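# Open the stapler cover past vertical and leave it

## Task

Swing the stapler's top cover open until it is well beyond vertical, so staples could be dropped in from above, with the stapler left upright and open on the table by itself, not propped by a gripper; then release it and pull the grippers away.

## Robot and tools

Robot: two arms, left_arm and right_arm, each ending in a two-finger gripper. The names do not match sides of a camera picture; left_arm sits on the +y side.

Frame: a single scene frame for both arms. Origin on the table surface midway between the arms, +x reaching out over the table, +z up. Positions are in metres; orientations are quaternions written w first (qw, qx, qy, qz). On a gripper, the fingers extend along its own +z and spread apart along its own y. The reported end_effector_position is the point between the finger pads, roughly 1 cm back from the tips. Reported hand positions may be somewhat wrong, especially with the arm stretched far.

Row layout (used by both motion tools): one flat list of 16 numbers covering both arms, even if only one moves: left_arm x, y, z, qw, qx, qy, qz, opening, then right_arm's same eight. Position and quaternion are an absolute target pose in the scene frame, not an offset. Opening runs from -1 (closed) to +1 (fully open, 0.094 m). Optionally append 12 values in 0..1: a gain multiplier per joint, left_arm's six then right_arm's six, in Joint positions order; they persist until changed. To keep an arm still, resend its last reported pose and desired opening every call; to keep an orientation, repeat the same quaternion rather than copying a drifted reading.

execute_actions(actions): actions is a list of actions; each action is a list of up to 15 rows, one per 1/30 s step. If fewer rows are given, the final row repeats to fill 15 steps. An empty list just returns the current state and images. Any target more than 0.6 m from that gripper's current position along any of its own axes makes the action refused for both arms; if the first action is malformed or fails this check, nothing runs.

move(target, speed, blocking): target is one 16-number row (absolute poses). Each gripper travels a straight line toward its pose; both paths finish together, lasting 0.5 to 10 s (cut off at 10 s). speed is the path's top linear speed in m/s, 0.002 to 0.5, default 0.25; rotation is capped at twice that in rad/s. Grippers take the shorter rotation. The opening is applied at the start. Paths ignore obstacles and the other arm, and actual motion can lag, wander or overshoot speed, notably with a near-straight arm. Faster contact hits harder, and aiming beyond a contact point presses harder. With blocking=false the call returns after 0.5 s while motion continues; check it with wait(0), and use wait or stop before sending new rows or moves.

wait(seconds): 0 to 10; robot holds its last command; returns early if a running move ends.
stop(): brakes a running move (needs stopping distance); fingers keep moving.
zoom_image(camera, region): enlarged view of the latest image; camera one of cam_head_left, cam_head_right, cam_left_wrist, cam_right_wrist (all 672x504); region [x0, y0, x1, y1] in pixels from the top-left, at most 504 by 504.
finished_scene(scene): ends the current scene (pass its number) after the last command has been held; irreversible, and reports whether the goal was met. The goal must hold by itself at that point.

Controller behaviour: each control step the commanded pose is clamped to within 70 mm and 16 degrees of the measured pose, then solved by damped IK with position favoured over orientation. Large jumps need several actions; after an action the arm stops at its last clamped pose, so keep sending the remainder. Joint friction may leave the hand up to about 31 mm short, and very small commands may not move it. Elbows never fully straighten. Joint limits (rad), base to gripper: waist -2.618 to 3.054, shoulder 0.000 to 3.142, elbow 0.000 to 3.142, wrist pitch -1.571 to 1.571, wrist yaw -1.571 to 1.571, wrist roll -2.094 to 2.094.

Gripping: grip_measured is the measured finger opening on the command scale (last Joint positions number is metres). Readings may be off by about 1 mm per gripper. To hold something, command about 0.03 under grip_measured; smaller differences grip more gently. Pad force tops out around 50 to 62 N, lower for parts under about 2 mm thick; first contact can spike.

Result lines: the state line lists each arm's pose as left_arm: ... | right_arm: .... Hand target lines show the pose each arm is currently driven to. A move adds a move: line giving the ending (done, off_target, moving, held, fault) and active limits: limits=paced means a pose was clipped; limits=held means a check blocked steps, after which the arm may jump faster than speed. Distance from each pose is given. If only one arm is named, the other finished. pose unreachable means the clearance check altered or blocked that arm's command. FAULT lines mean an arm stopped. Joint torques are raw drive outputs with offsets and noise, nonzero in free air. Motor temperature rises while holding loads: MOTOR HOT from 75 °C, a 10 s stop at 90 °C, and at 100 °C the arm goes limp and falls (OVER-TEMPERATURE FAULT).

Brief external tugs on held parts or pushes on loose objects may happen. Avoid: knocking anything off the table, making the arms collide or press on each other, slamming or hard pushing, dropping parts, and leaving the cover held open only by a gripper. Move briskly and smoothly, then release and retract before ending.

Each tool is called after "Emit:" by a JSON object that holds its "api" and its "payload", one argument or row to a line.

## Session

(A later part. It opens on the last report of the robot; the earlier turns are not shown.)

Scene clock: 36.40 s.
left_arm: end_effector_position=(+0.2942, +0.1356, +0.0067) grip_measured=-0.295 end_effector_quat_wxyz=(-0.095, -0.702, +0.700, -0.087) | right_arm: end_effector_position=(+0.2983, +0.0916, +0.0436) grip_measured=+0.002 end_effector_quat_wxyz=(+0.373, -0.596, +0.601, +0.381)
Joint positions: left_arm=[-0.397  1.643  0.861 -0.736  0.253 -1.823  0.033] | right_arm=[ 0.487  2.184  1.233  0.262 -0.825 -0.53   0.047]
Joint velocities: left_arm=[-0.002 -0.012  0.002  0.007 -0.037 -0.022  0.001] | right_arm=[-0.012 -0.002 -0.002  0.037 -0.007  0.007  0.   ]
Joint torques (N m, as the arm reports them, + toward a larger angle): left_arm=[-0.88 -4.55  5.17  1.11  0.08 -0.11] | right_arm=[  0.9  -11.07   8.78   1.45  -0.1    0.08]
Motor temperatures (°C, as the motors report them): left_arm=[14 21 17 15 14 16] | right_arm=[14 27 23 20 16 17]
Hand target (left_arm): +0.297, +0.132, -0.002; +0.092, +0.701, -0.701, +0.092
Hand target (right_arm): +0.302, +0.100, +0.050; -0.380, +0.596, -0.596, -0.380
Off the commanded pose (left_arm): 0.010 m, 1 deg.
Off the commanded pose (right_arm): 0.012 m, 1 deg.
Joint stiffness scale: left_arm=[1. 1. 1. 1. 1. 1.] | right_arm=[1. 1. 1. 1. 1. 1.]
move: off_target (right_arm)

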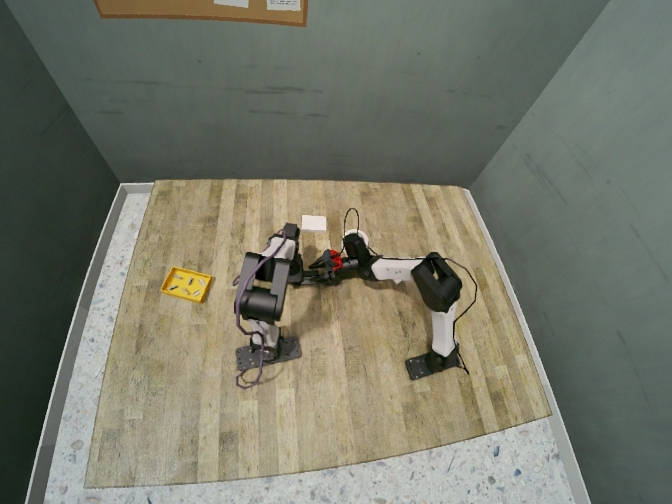

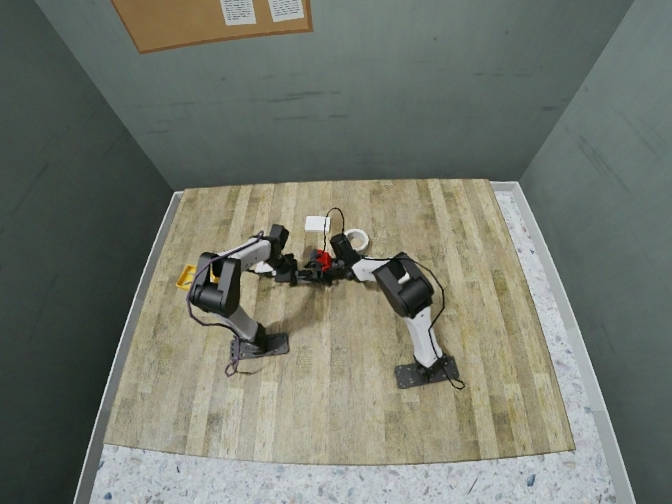

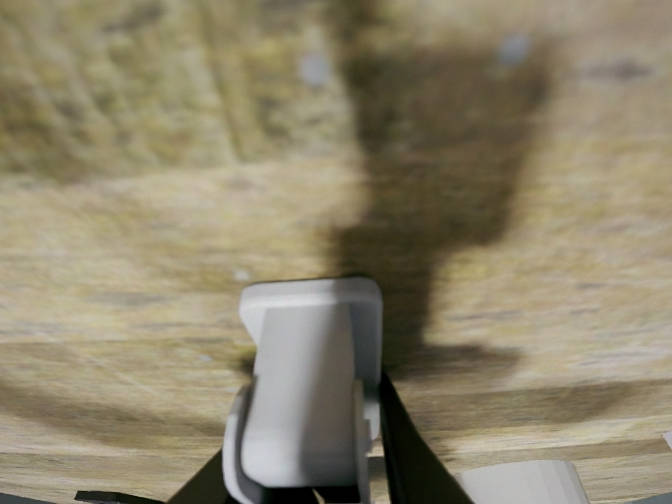

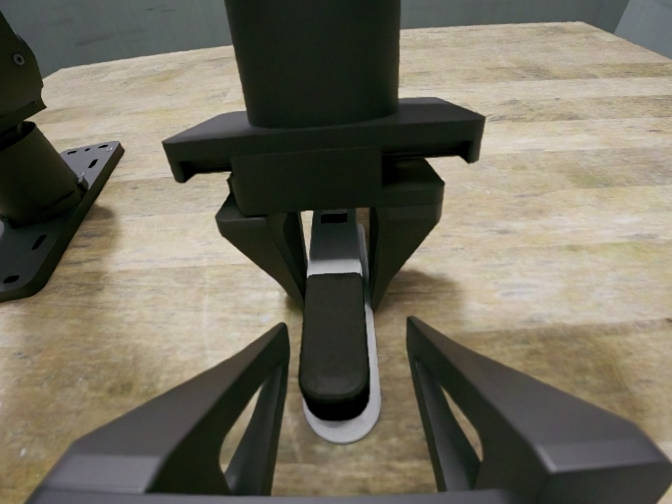

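Emit:
{"api": "move", "payload": {
  "target": [0.298,0.132,-0.002,0.092,0.701,-0.701,0.092,-0.36,0.292,0.098,0.036,-0.38,0.596,-0.596,-0.38,0.0],
  "speed": 0.04
}}

Emit:
{"api": "move", "payload": {
  "target": [0.298,0.132,-0.002,0.092,0.701,-0.701,0.092,-0.36,0.292,0.098,0.036,-0.38,0.596,-0.596,-0.38,-0.6]
}}

Scene clock: 37.47 s.
left_arm: end_effector_position=(+0.2942, +0.1356, +0.0067) grip_measured=-0.295 end_effector_quat_wxyz=(-0.095, -0.702, +0.700, -0.087) | right_arm: end_effector_position=(+0.2997, +0.0984, +0.0501) grip_measured=+0.002 end_effector_quat_wxyz=(+0.391, -0.598, +0.589, +0.378)
Joint positions: left_arm=[-0.397  1.643  0.861 -0.736  0.253 -1.823  0.033] | right_arm=[ 0.498  2.185  1.233  0.311 -0.817 -0.522  0.047]
Joint velocities: left_arm=[-0.007  0.002  0.012 -0.007  0.007  0.022  0.001] | right_arm=[-0.007  0.007  0.012  0.022  0.007  0.022 -0.001]
Joint torques (N m, as the arm reports them, + toward a larger angle): left_arm=[-0.87 -4.55  5.17  1.12  0.08 -0.12] | right_arm=[  0.84 -10.58   4.12   1.66  -0.08   0.1 ]
Motor temperatures (°C, as the motors report them): left_arm=[14 21 17 15 14 16] | right_arm=[14 28 23 21 16 17]
Hand target (left_arm): +0.297, +0.132, -0.002; +0.092, +0.701, -0.701, +0.092
Hand target (right_arm): +0.292, +0.098, +0.036; -0.380, +0.596, -0.596, -0.380
Off the commanded pose (left_arm): 0.010 m, 1 deg.
Off the commanded pose (right_arm): 0.016 m, 2 deg.
Joint stiffness scale: left_arm=[1. 1. 1. 1. 1. 1.] | right_arm=[1. 1. 1. 1. 1. 1.]
move: off_target (right_arm)

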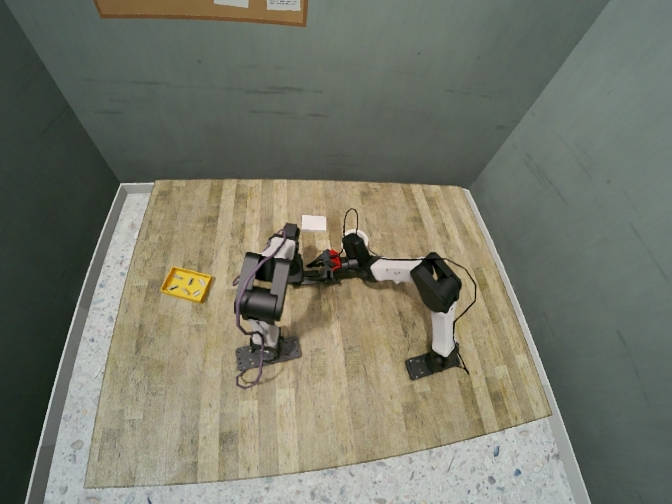

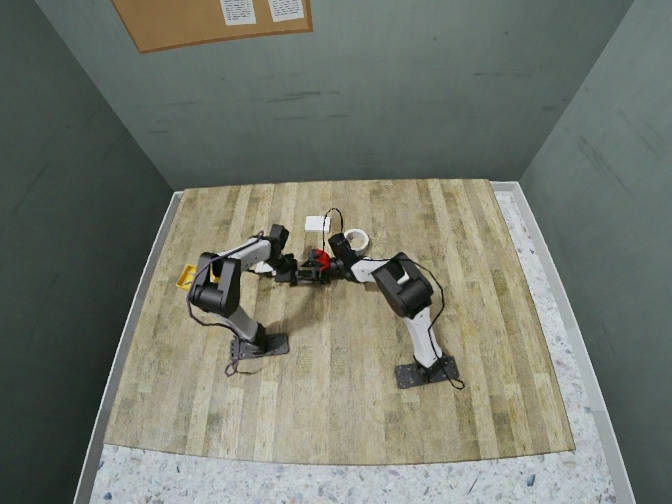

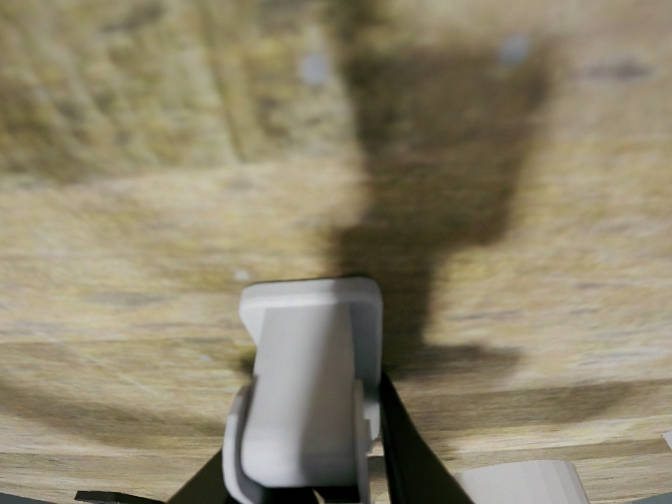

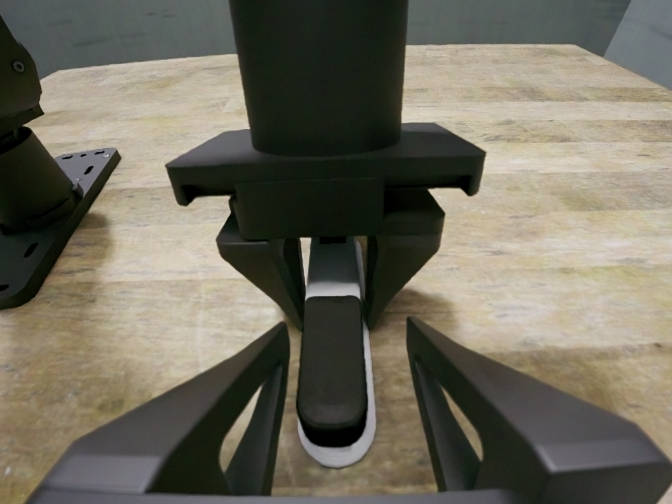

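Scene clock: 38.17 s.
left_arm: end_effector_position=(+0.2966, +0.1355, +0.0067) grip_measured=-0.295 end_effector_quat_wxyz=(-0.091, -0.705, +0.698, -0.090) | right_arm: end_effector_position=(+0.2970, +0.0987, +0.0497) grip_measured=-0.525 end_effector_quat_wxyz=(+0.386, -0.598, +0.589, +0.383)
Joint positions: left_arm=[-0.397  1.643  0.861 -0.726  0.25  -1.83   0.033] | right_arm=[ 0.5    2.185  1.233  0.303 -0.826 -0.52   0.022]
Joint velocities: left_arm=[-0.002  0.002  0.007 -0.022  0.007  0.066 -0.   ] | right_arm=[ 0.022 -0.007 -0.007 -0.051  0.007 -0.007 -0.001]
Joint torques (N m, as the arm reports them, + toward a larger angle): left_arm=[-0.94 -4.56  5.19  1.02  0.11 -0.05] | right_arm=[  0.75 -10.6    4.12   1.73   0.01   0.07]
Motor temperatures (°C, as the motors report them): left_arm=[14 21 17 15 14 16] | right_arm=[14 28 23 21 16 17]
Hand target (left_arm): +0.297, +0.132, -0.002; +0.092, +0.701, -0.701, +0.092
Hand target (right_arm): +0.292, +0.098, +0.036; -0.380, +0.597, -0.596, -0.380
Off the commanded pose (left_arm): 0.010 m, 1 deg.
Off the commanded pose (right_arm): 0.015 m, 1 deg.
Joint stiffness scale: left_arm=[1. 1. 1. 1. 1. 1.] | right_arm=[1. 1. 1. 1. 1. 1.]
move: off_target (right_arm)

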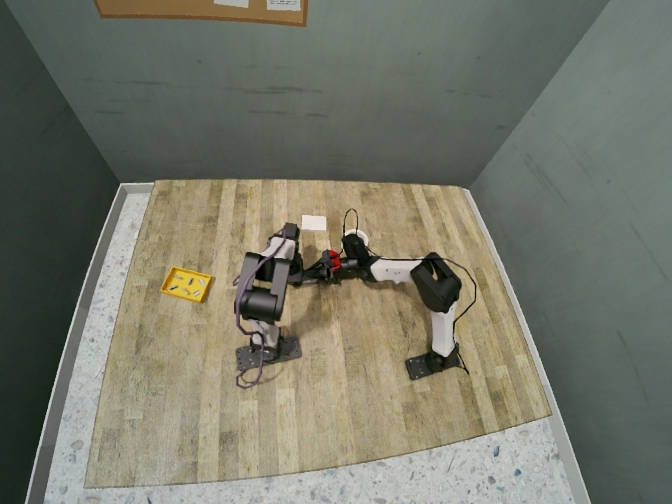

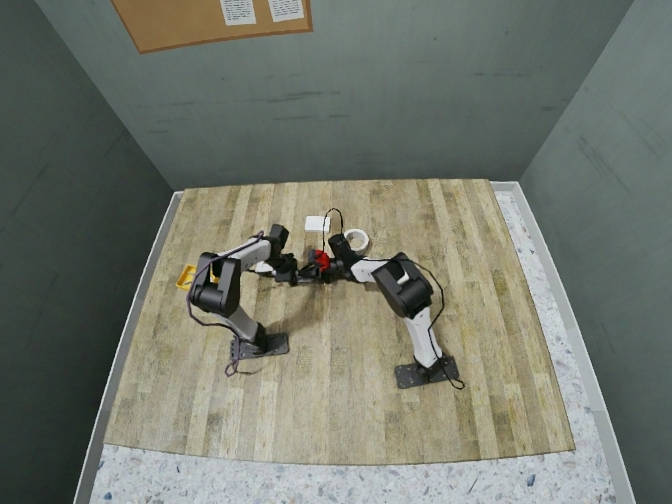

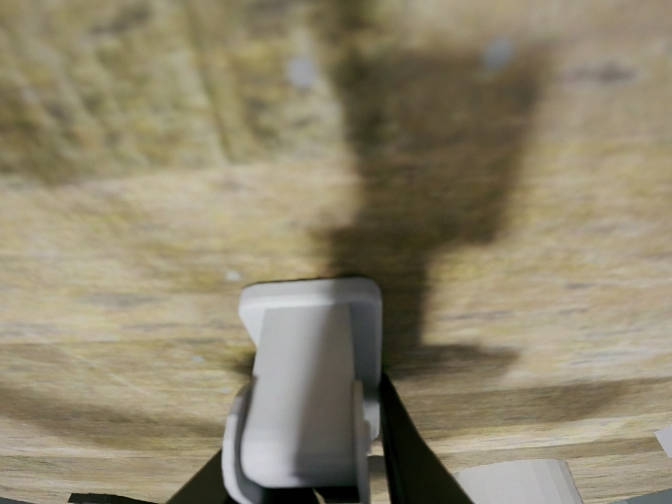

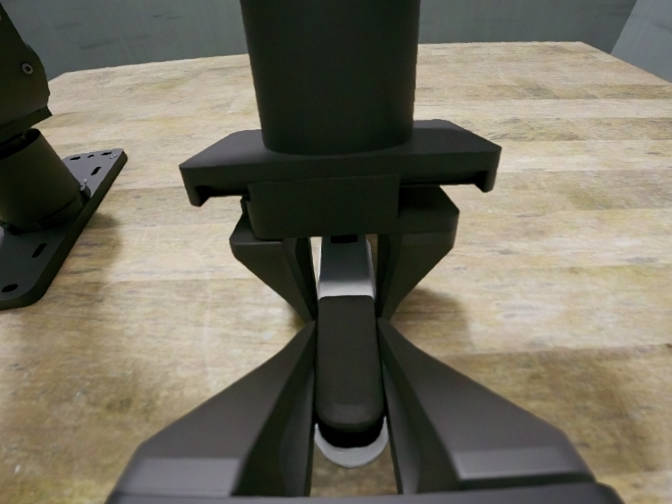

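Gripped (right's reading is evidently offset). Lift.

Emit:
{"api": "move", "payload": {
  "target": [0.298,0.132,-0.012,0.092,0.701,-0.701,0.092,-0.36,0.297,0.098,0.09,-0.326,0.627,-0.627,-0.326,-0.6],
  "speed": 0.03
}}

Emit:
{"api": "zoom_image", "payload": {
  "camera": "cam_head_right",
  "region": [250,220,370,310]
}}

Scene clock: 41.90 s.
left_arm: end_effector_position=(+0.2957, +0.1309, +0.0062) grip_measured=-0.295 end_effector_quat_wxyz=(-0.101, -0.702, +0.698, -0.097) | right_arm: end_effector_position=(+0.2953, +0.0969, +0.0674) grip_measured=-0.525 end_effector_quat_wxyz=(+0.321, -0.630, +0.630, +0.322)
Joint positions: left_arm=[-0.399  1.647  0.858 -0.718  0.274 -1.829  0.033] | right_arm=[ 0.532  2.117  1.404 -0.149 -0.688 -0.636  0.022]
Joint velocities: left_arm=[-0.002 -0.002 -0.007  0.022 -0.007 -0.051 -0.   ] | right_arm=[ 0.002 -0.007  0.007 -0.037 -0.022 -0.051  0.   ]
Joint torques (N m, as the arm reports them, + toward a larger angle): left_arm=[-0.7  -3.58  3.49  1.42 -0.14 -0.04] | right_arm=[ -0.25 -14.41   9.16   0.93  -0.26   0.06]
Motor temperatures (°C, as the motors report them): left_arm=[14 21 17 15 14 16] | right_arm=[14 29 24 21 16 17]
Hand target (left_arm): +0.297, +0.133, -0.010; +0.092, +0.701, -0.701, +0.091
Hand target (right_arm): +0.296, +0.097, +0.090; -0.327, +0.628, -0.627, -0.325
Off the commanded pose (left_arm): 0.018 m, 1 deg.
Off the commanded pose (right_arm): 0.023 m, 1 deg.
Joint stiffness scale: left_arm=[1. 1. 1. 1. 1. 1.] | right_arm=[1. 1. 1. 1. 1. 1.]
move: off_target (left_arm, right_arm)

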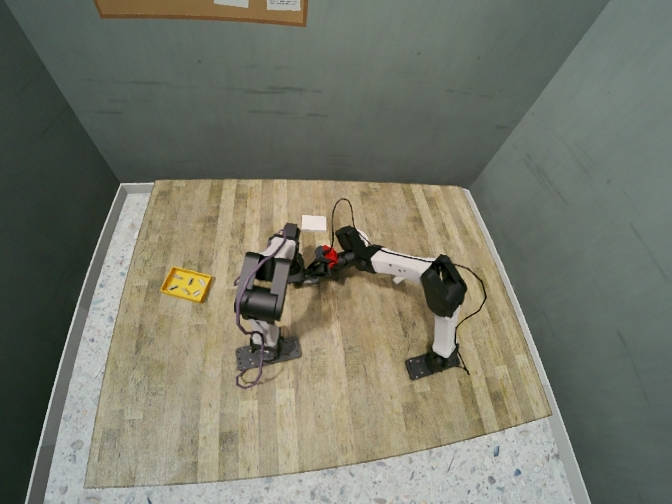

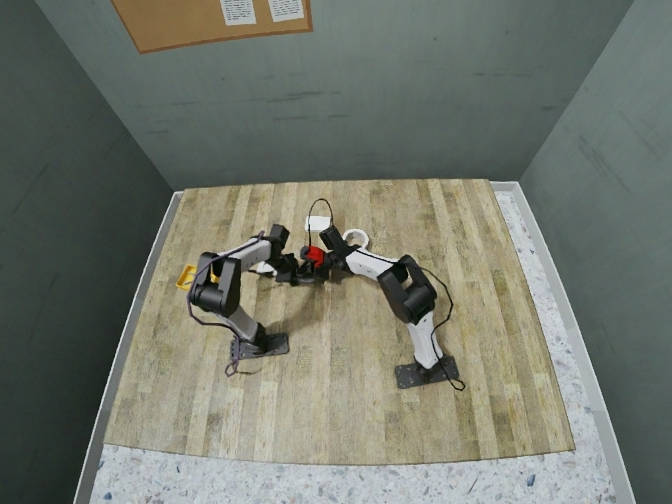

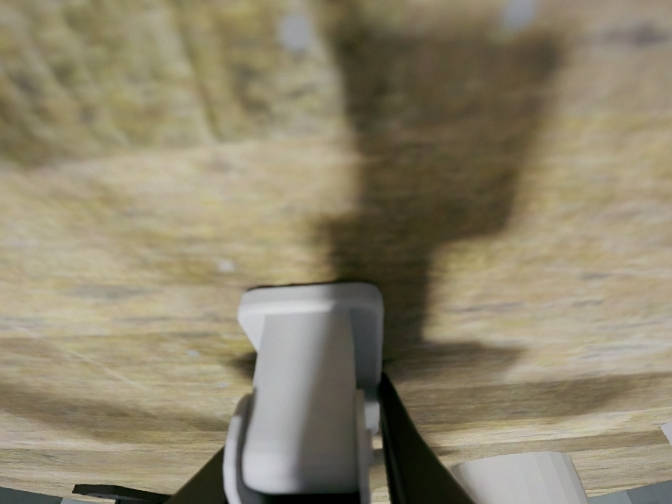

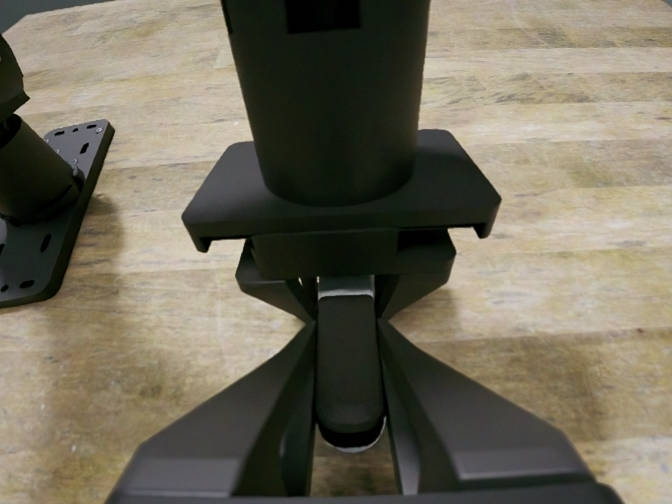

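Region (250, 220, 370, 310) of cam_head_right's 672x504 image, scaled by 4.200, with more detail than that image has; it fills the top 378 rows of this view, and the rest is white.

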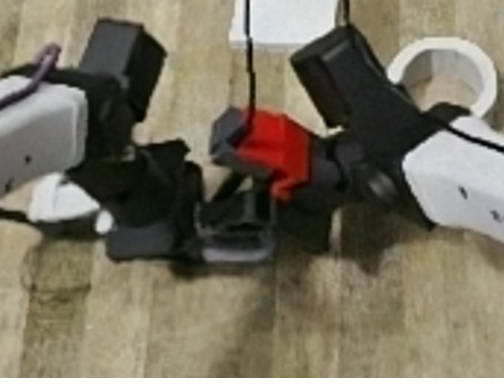

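Emit:
{"api": "move", "payload": {
  "target": [0.298,0.132,-0.012,0.092,0.701,-0.701,0.092,-0.36,0.297,0.098,0.103,-0.299,0.641,-0.641,-0.299,-0.6],
  "speed": 0.03
}}

Emit:
{"api": "move", "payload": {
  "target": [0.298,0.132,-0.004,0.092,0.701,-0.701,0.092,-0.36,0.297,0.097,0.078,-0.299,0.641,-0.641,-0.299,-0.57],
  "speed": 0.03
}}

Emit:
{"api": "move", "payload": {
  "target": [0.298,0.132,-0.004,0.092,0.701,-0.701,0.092,-0.36,0.297,0.03,0.06,-0.38,0.596,-0.596,-0.38,0.1],
  "speed": 0.08
}}

Scene clock: 43.70 s.
left_arm: end_effector_position=(+0.2962, +0.1272, +0.0064) grip_measured=-0.295 end_effector_quat_wxyz=(-0.106, -0.700, +0.699, -0.103) | right_arm: end_effector_position=(+0.2954, +0.0962, +0.0764) grip_measured=-0.525 end_effector_quat_wxyz=(+0.289, -0.644, +0.645, +0.291)
Joint positions: left_arm=[-0.403  1.648  0.857 -0.708  0.289 -1.83   0.033] | right_arm=[ 0.55   2.117  1.518 -0.351 -0.617 -0.676  0.022]
Joint velocities: left_arm=[ 0.007 -0.007 -0.002 -0.007 -0.007  0.007 -0.   ] | right_arm=[ 0.007  0.007  0.012 -0.095  0.022  0.007 -0.001]
Joint torques (N m, as the arm reports them, + toward a larger angle): left_arm=[-0.48 -3.6   3.58  1.28 -0.35 -0.04] | right_arm=[ -0.29 -14.49   9.87   0.94  -0.34   0.09]
Motor temperatures (°C, as the motors report them): left_arm=[14 21 17 15 14 16] | right_arm=[14 30 24 21 16 17]
Hand target (left_arm): +0.297, +0.132, -0.010; +0.092, +0.701, -0.701, +0.092
Hand target (right_arm): +0.297, +0.098, +0.103; -0.300, +0.641, -0.641, -0.298
Off the commanded pose (left_arm): 0.019 m, 2 deg.
Off the commanded pose (right_arm): 0.027 m, 2 deg.
Joint stiffness scale: left_arm=[1. 1. 1. 1. 1. 1.] | right_arm=[1. 1. 1. 1. 1. 1.]
move: off_target (left_arm, right_arm)

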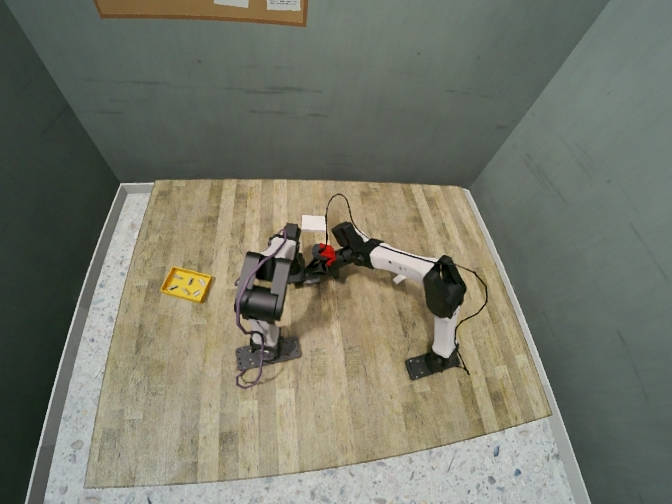

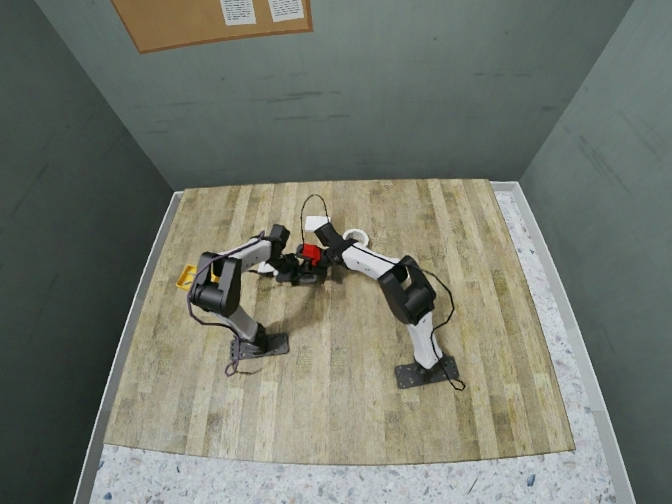

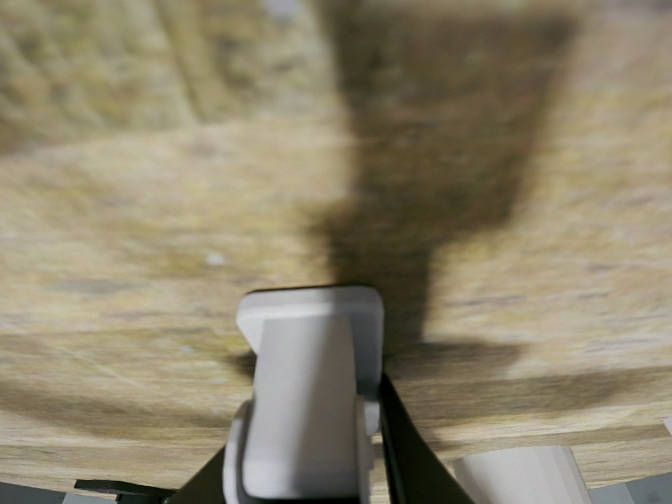

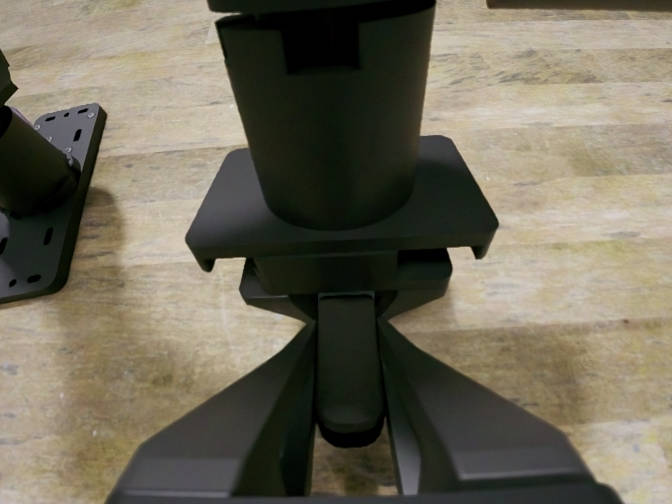

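Scene clock: 44.53 s.
left_arm: end_effector_position=(+0.2960, +0.1268, +0.0065) grip_measured=-0.295 end_effector_quat_wxyz=(-0.108, -0.700, +0.699, -0.104) | right_arm: end_effector_position=(+0.2959, +0.0963, +0.0766) grip_measured=-0.525 end_effector_quat_wxyz=(+0.290, -0.645, +0.645, +0.290)
Joint positions: left_arm=[-0.403  1.648  0.857 -0.709  0.292 -1.83   0.033] | right_arm=[ 0.55   2.117  1.519 -0.35  -0.616 -0.678  0.022]
Joint velocities: left_arm=[-0.002 -0.017 -0.002 -0.066 -0.022 -0.051  0.001] | right_arm=[-0.017  0.002  0.002 -0.022 -0.066  0.007  0.   ]
Joint torques (N m, as the arm reports them, + toward a larger angle): left_arm=[-0.49 -4.72  5.21  0.93 -0.32 -0.05] | right_arm=[ -0.5  -12.08   6.02   1.54  -0.36   0.08]
Motor temperatures (°C, as the motors report them): left_arm=[14 21 17 15 14 16] | right_arm=[14 30 24 21 16 17]
Hand target (left_arm): +0.297, +0.132, -0.003; +0.092, +0.701, -0.701, +0.092
Hand target (right_arm): +0.297, +0.097, +0.078; -0.298, +0.641, -0.641, -0.299
Off the commanded pose (left_arm): 0.012 m, 2 deg.
Off the commanded pose (right_arm): 0.002 m, 2 deg.
Joint stiffness scale: left_arm=[1. 1. 1. 1. 1. 1.] | right_arm=[1. 1. 1. 1. 1. 1.]
move: off_target (left_arm)

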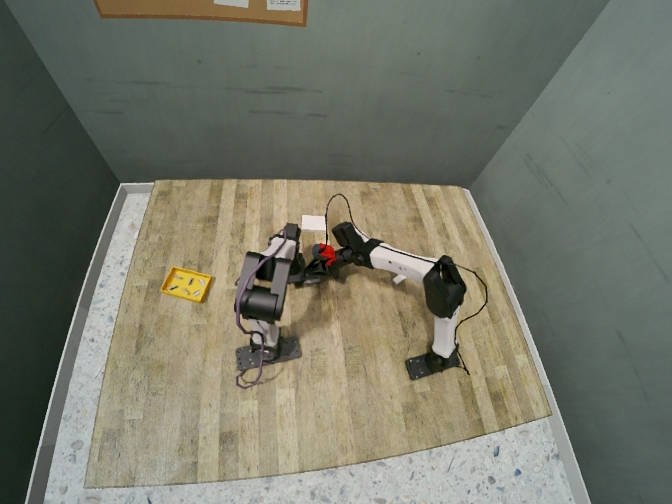

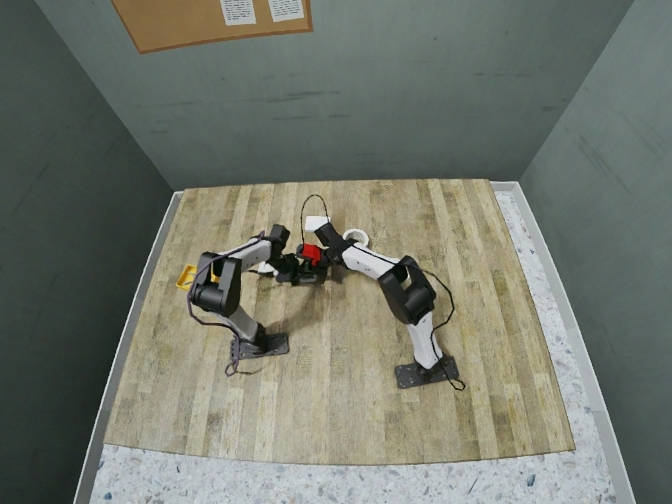

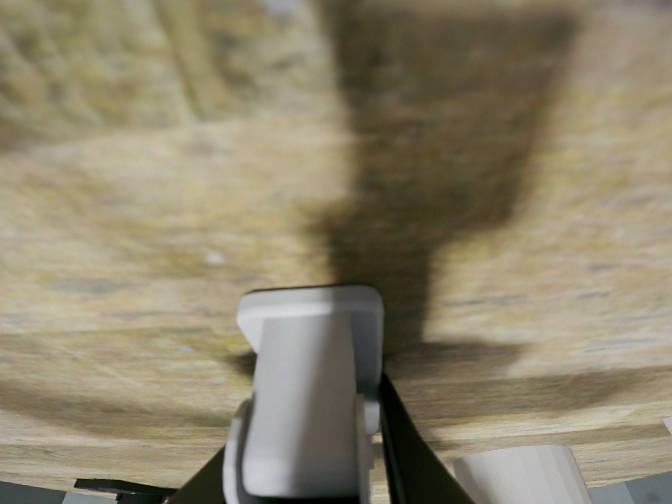

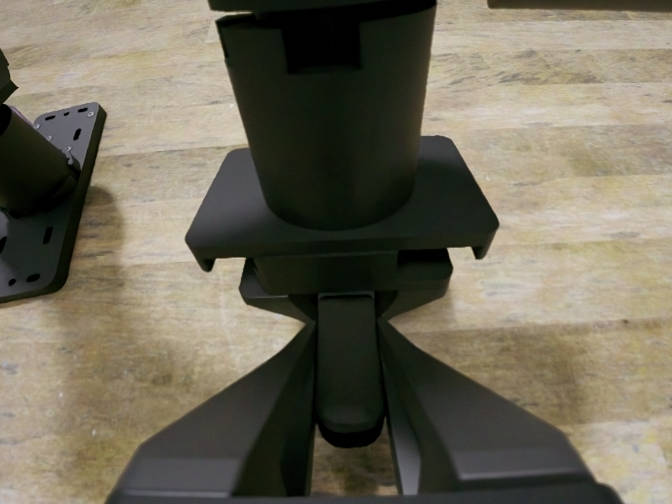

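Scene clock: 46.90 s.
left_arm: end_effector_position=(+0.2960, +0.1268, +0.0065) grip_measured=-0.295 end_effector_quat_wxyz=(-0.108, -0.700, +0.699, -0.104) | right_arm: end_effector_position=(+0.2995, +0.0350, +0.0536) grip_measured=+0.098 end_effector_quat_wxyz=(+0.372, -0.599, +0.600, +0.379)
Joint positions: left_arm=[-0.403  1.648  0.857 -0.709  0.292 -1.83   0.033] | right_arm=[ 0.369  2.074  1.129  0.151 -0.91  -0.666  0.052]
Joint velocities: left_arm=[-0.017 -0.007  0.002  0.037 -0.095  0.022 -0.   ] | right_arm=[-0.007 -0.007  0.012  0.081 -0.007  0.022  0.001]
Joint torques (N m, as the arm reports them, + toward a larger angle): left_arm=[-0.48 -4.73  5.2   0.93 -0.32 -0.04] | right_arm=[ -0.7  -12.24   4.3    1.49  -0.34   0.09]
Motor temperatures (°C, as the motors report them): left_arm=[14 21 17 15 14 16] | right_arm=[14 30 24 21 16 17]
Hand target (left_arm): +0.297, +0.132, -0.003; +0.092, +0.701, -0.701, +0.092
Hand target (right_arm): +0.298, +0.031, +0.060; -0.379, +0.595, -0.597, -0.382
Off the commanded pose (left_arm): 0.012 m, 2 deg.
Off the commanded pose (right_arm): 0.008 m, 1 deg.
Joint stiffness scale: left_arm=[1. 1. 1. 1. 1. 1.] | right_arm=[1. 1. 1. 1. 1. 1.]
move: off_target (left_arm)

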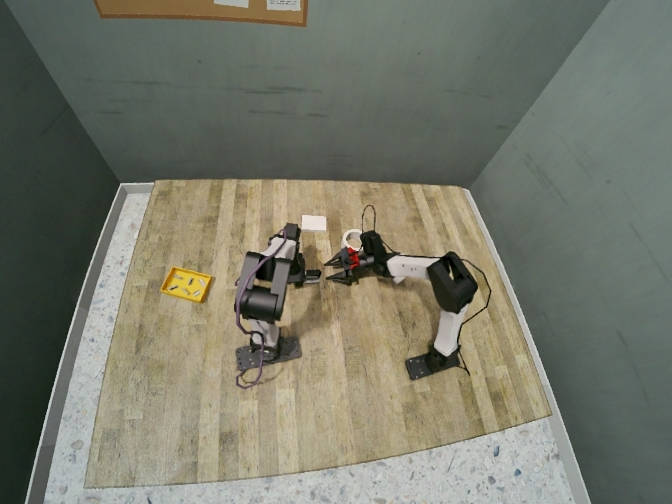

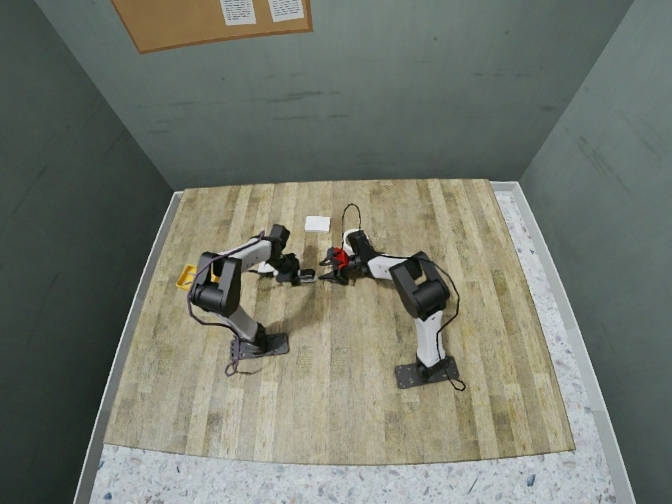

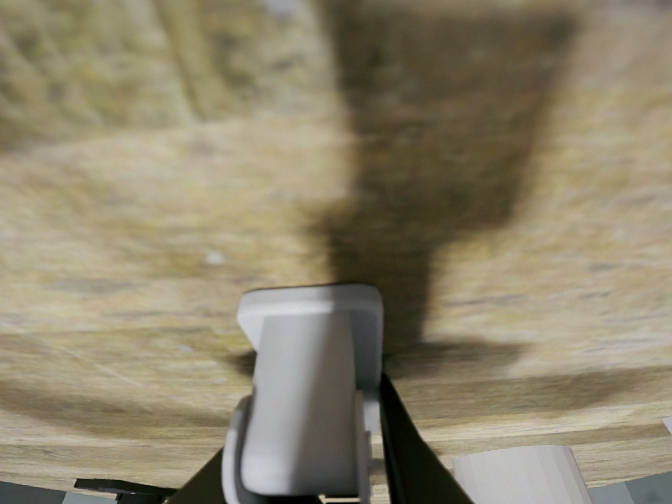

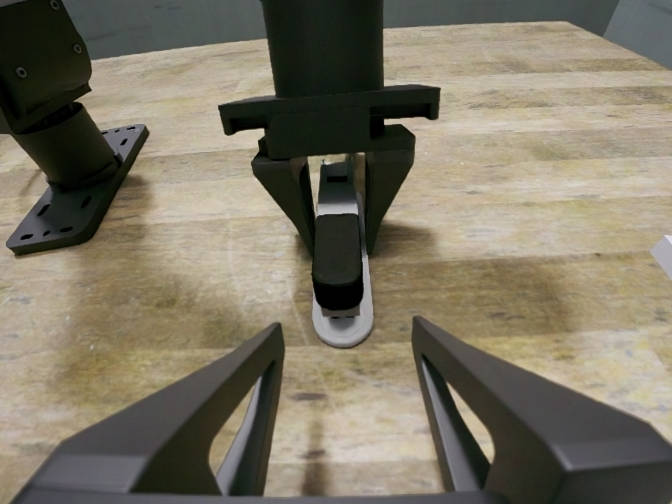

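Emit:
{"api": "zoom_image", "payload": {
  "camera": "cam_right_wrist",
  "region": [260,130,420,360]
}}

Emit:
{"api": "zoom_image", "payload": {
  "camera": "cam_head_right",
  "region": [250,240,330,300]
}}

Region (260, 130, 420, 360) of cam_right_wrist's 672x504 image, scaled by 2.191, with more detail than that image has; it fills the left 351 columns of this view, and the rest is white.

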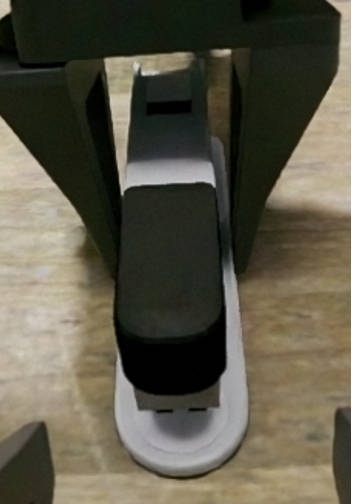

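Region (250, 240, 330, 300) of cam_head_right's 672x504 image, scaled by 6.300, with more detail than that image has; it fills the top 378 rows of this view, and the rest is white.

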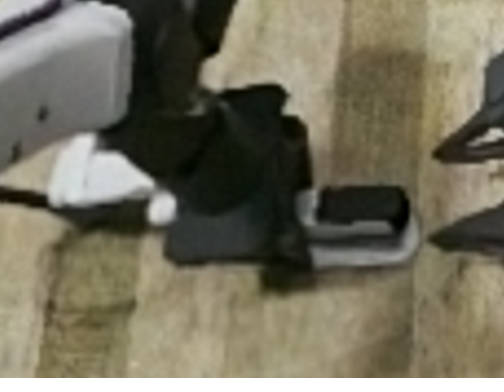

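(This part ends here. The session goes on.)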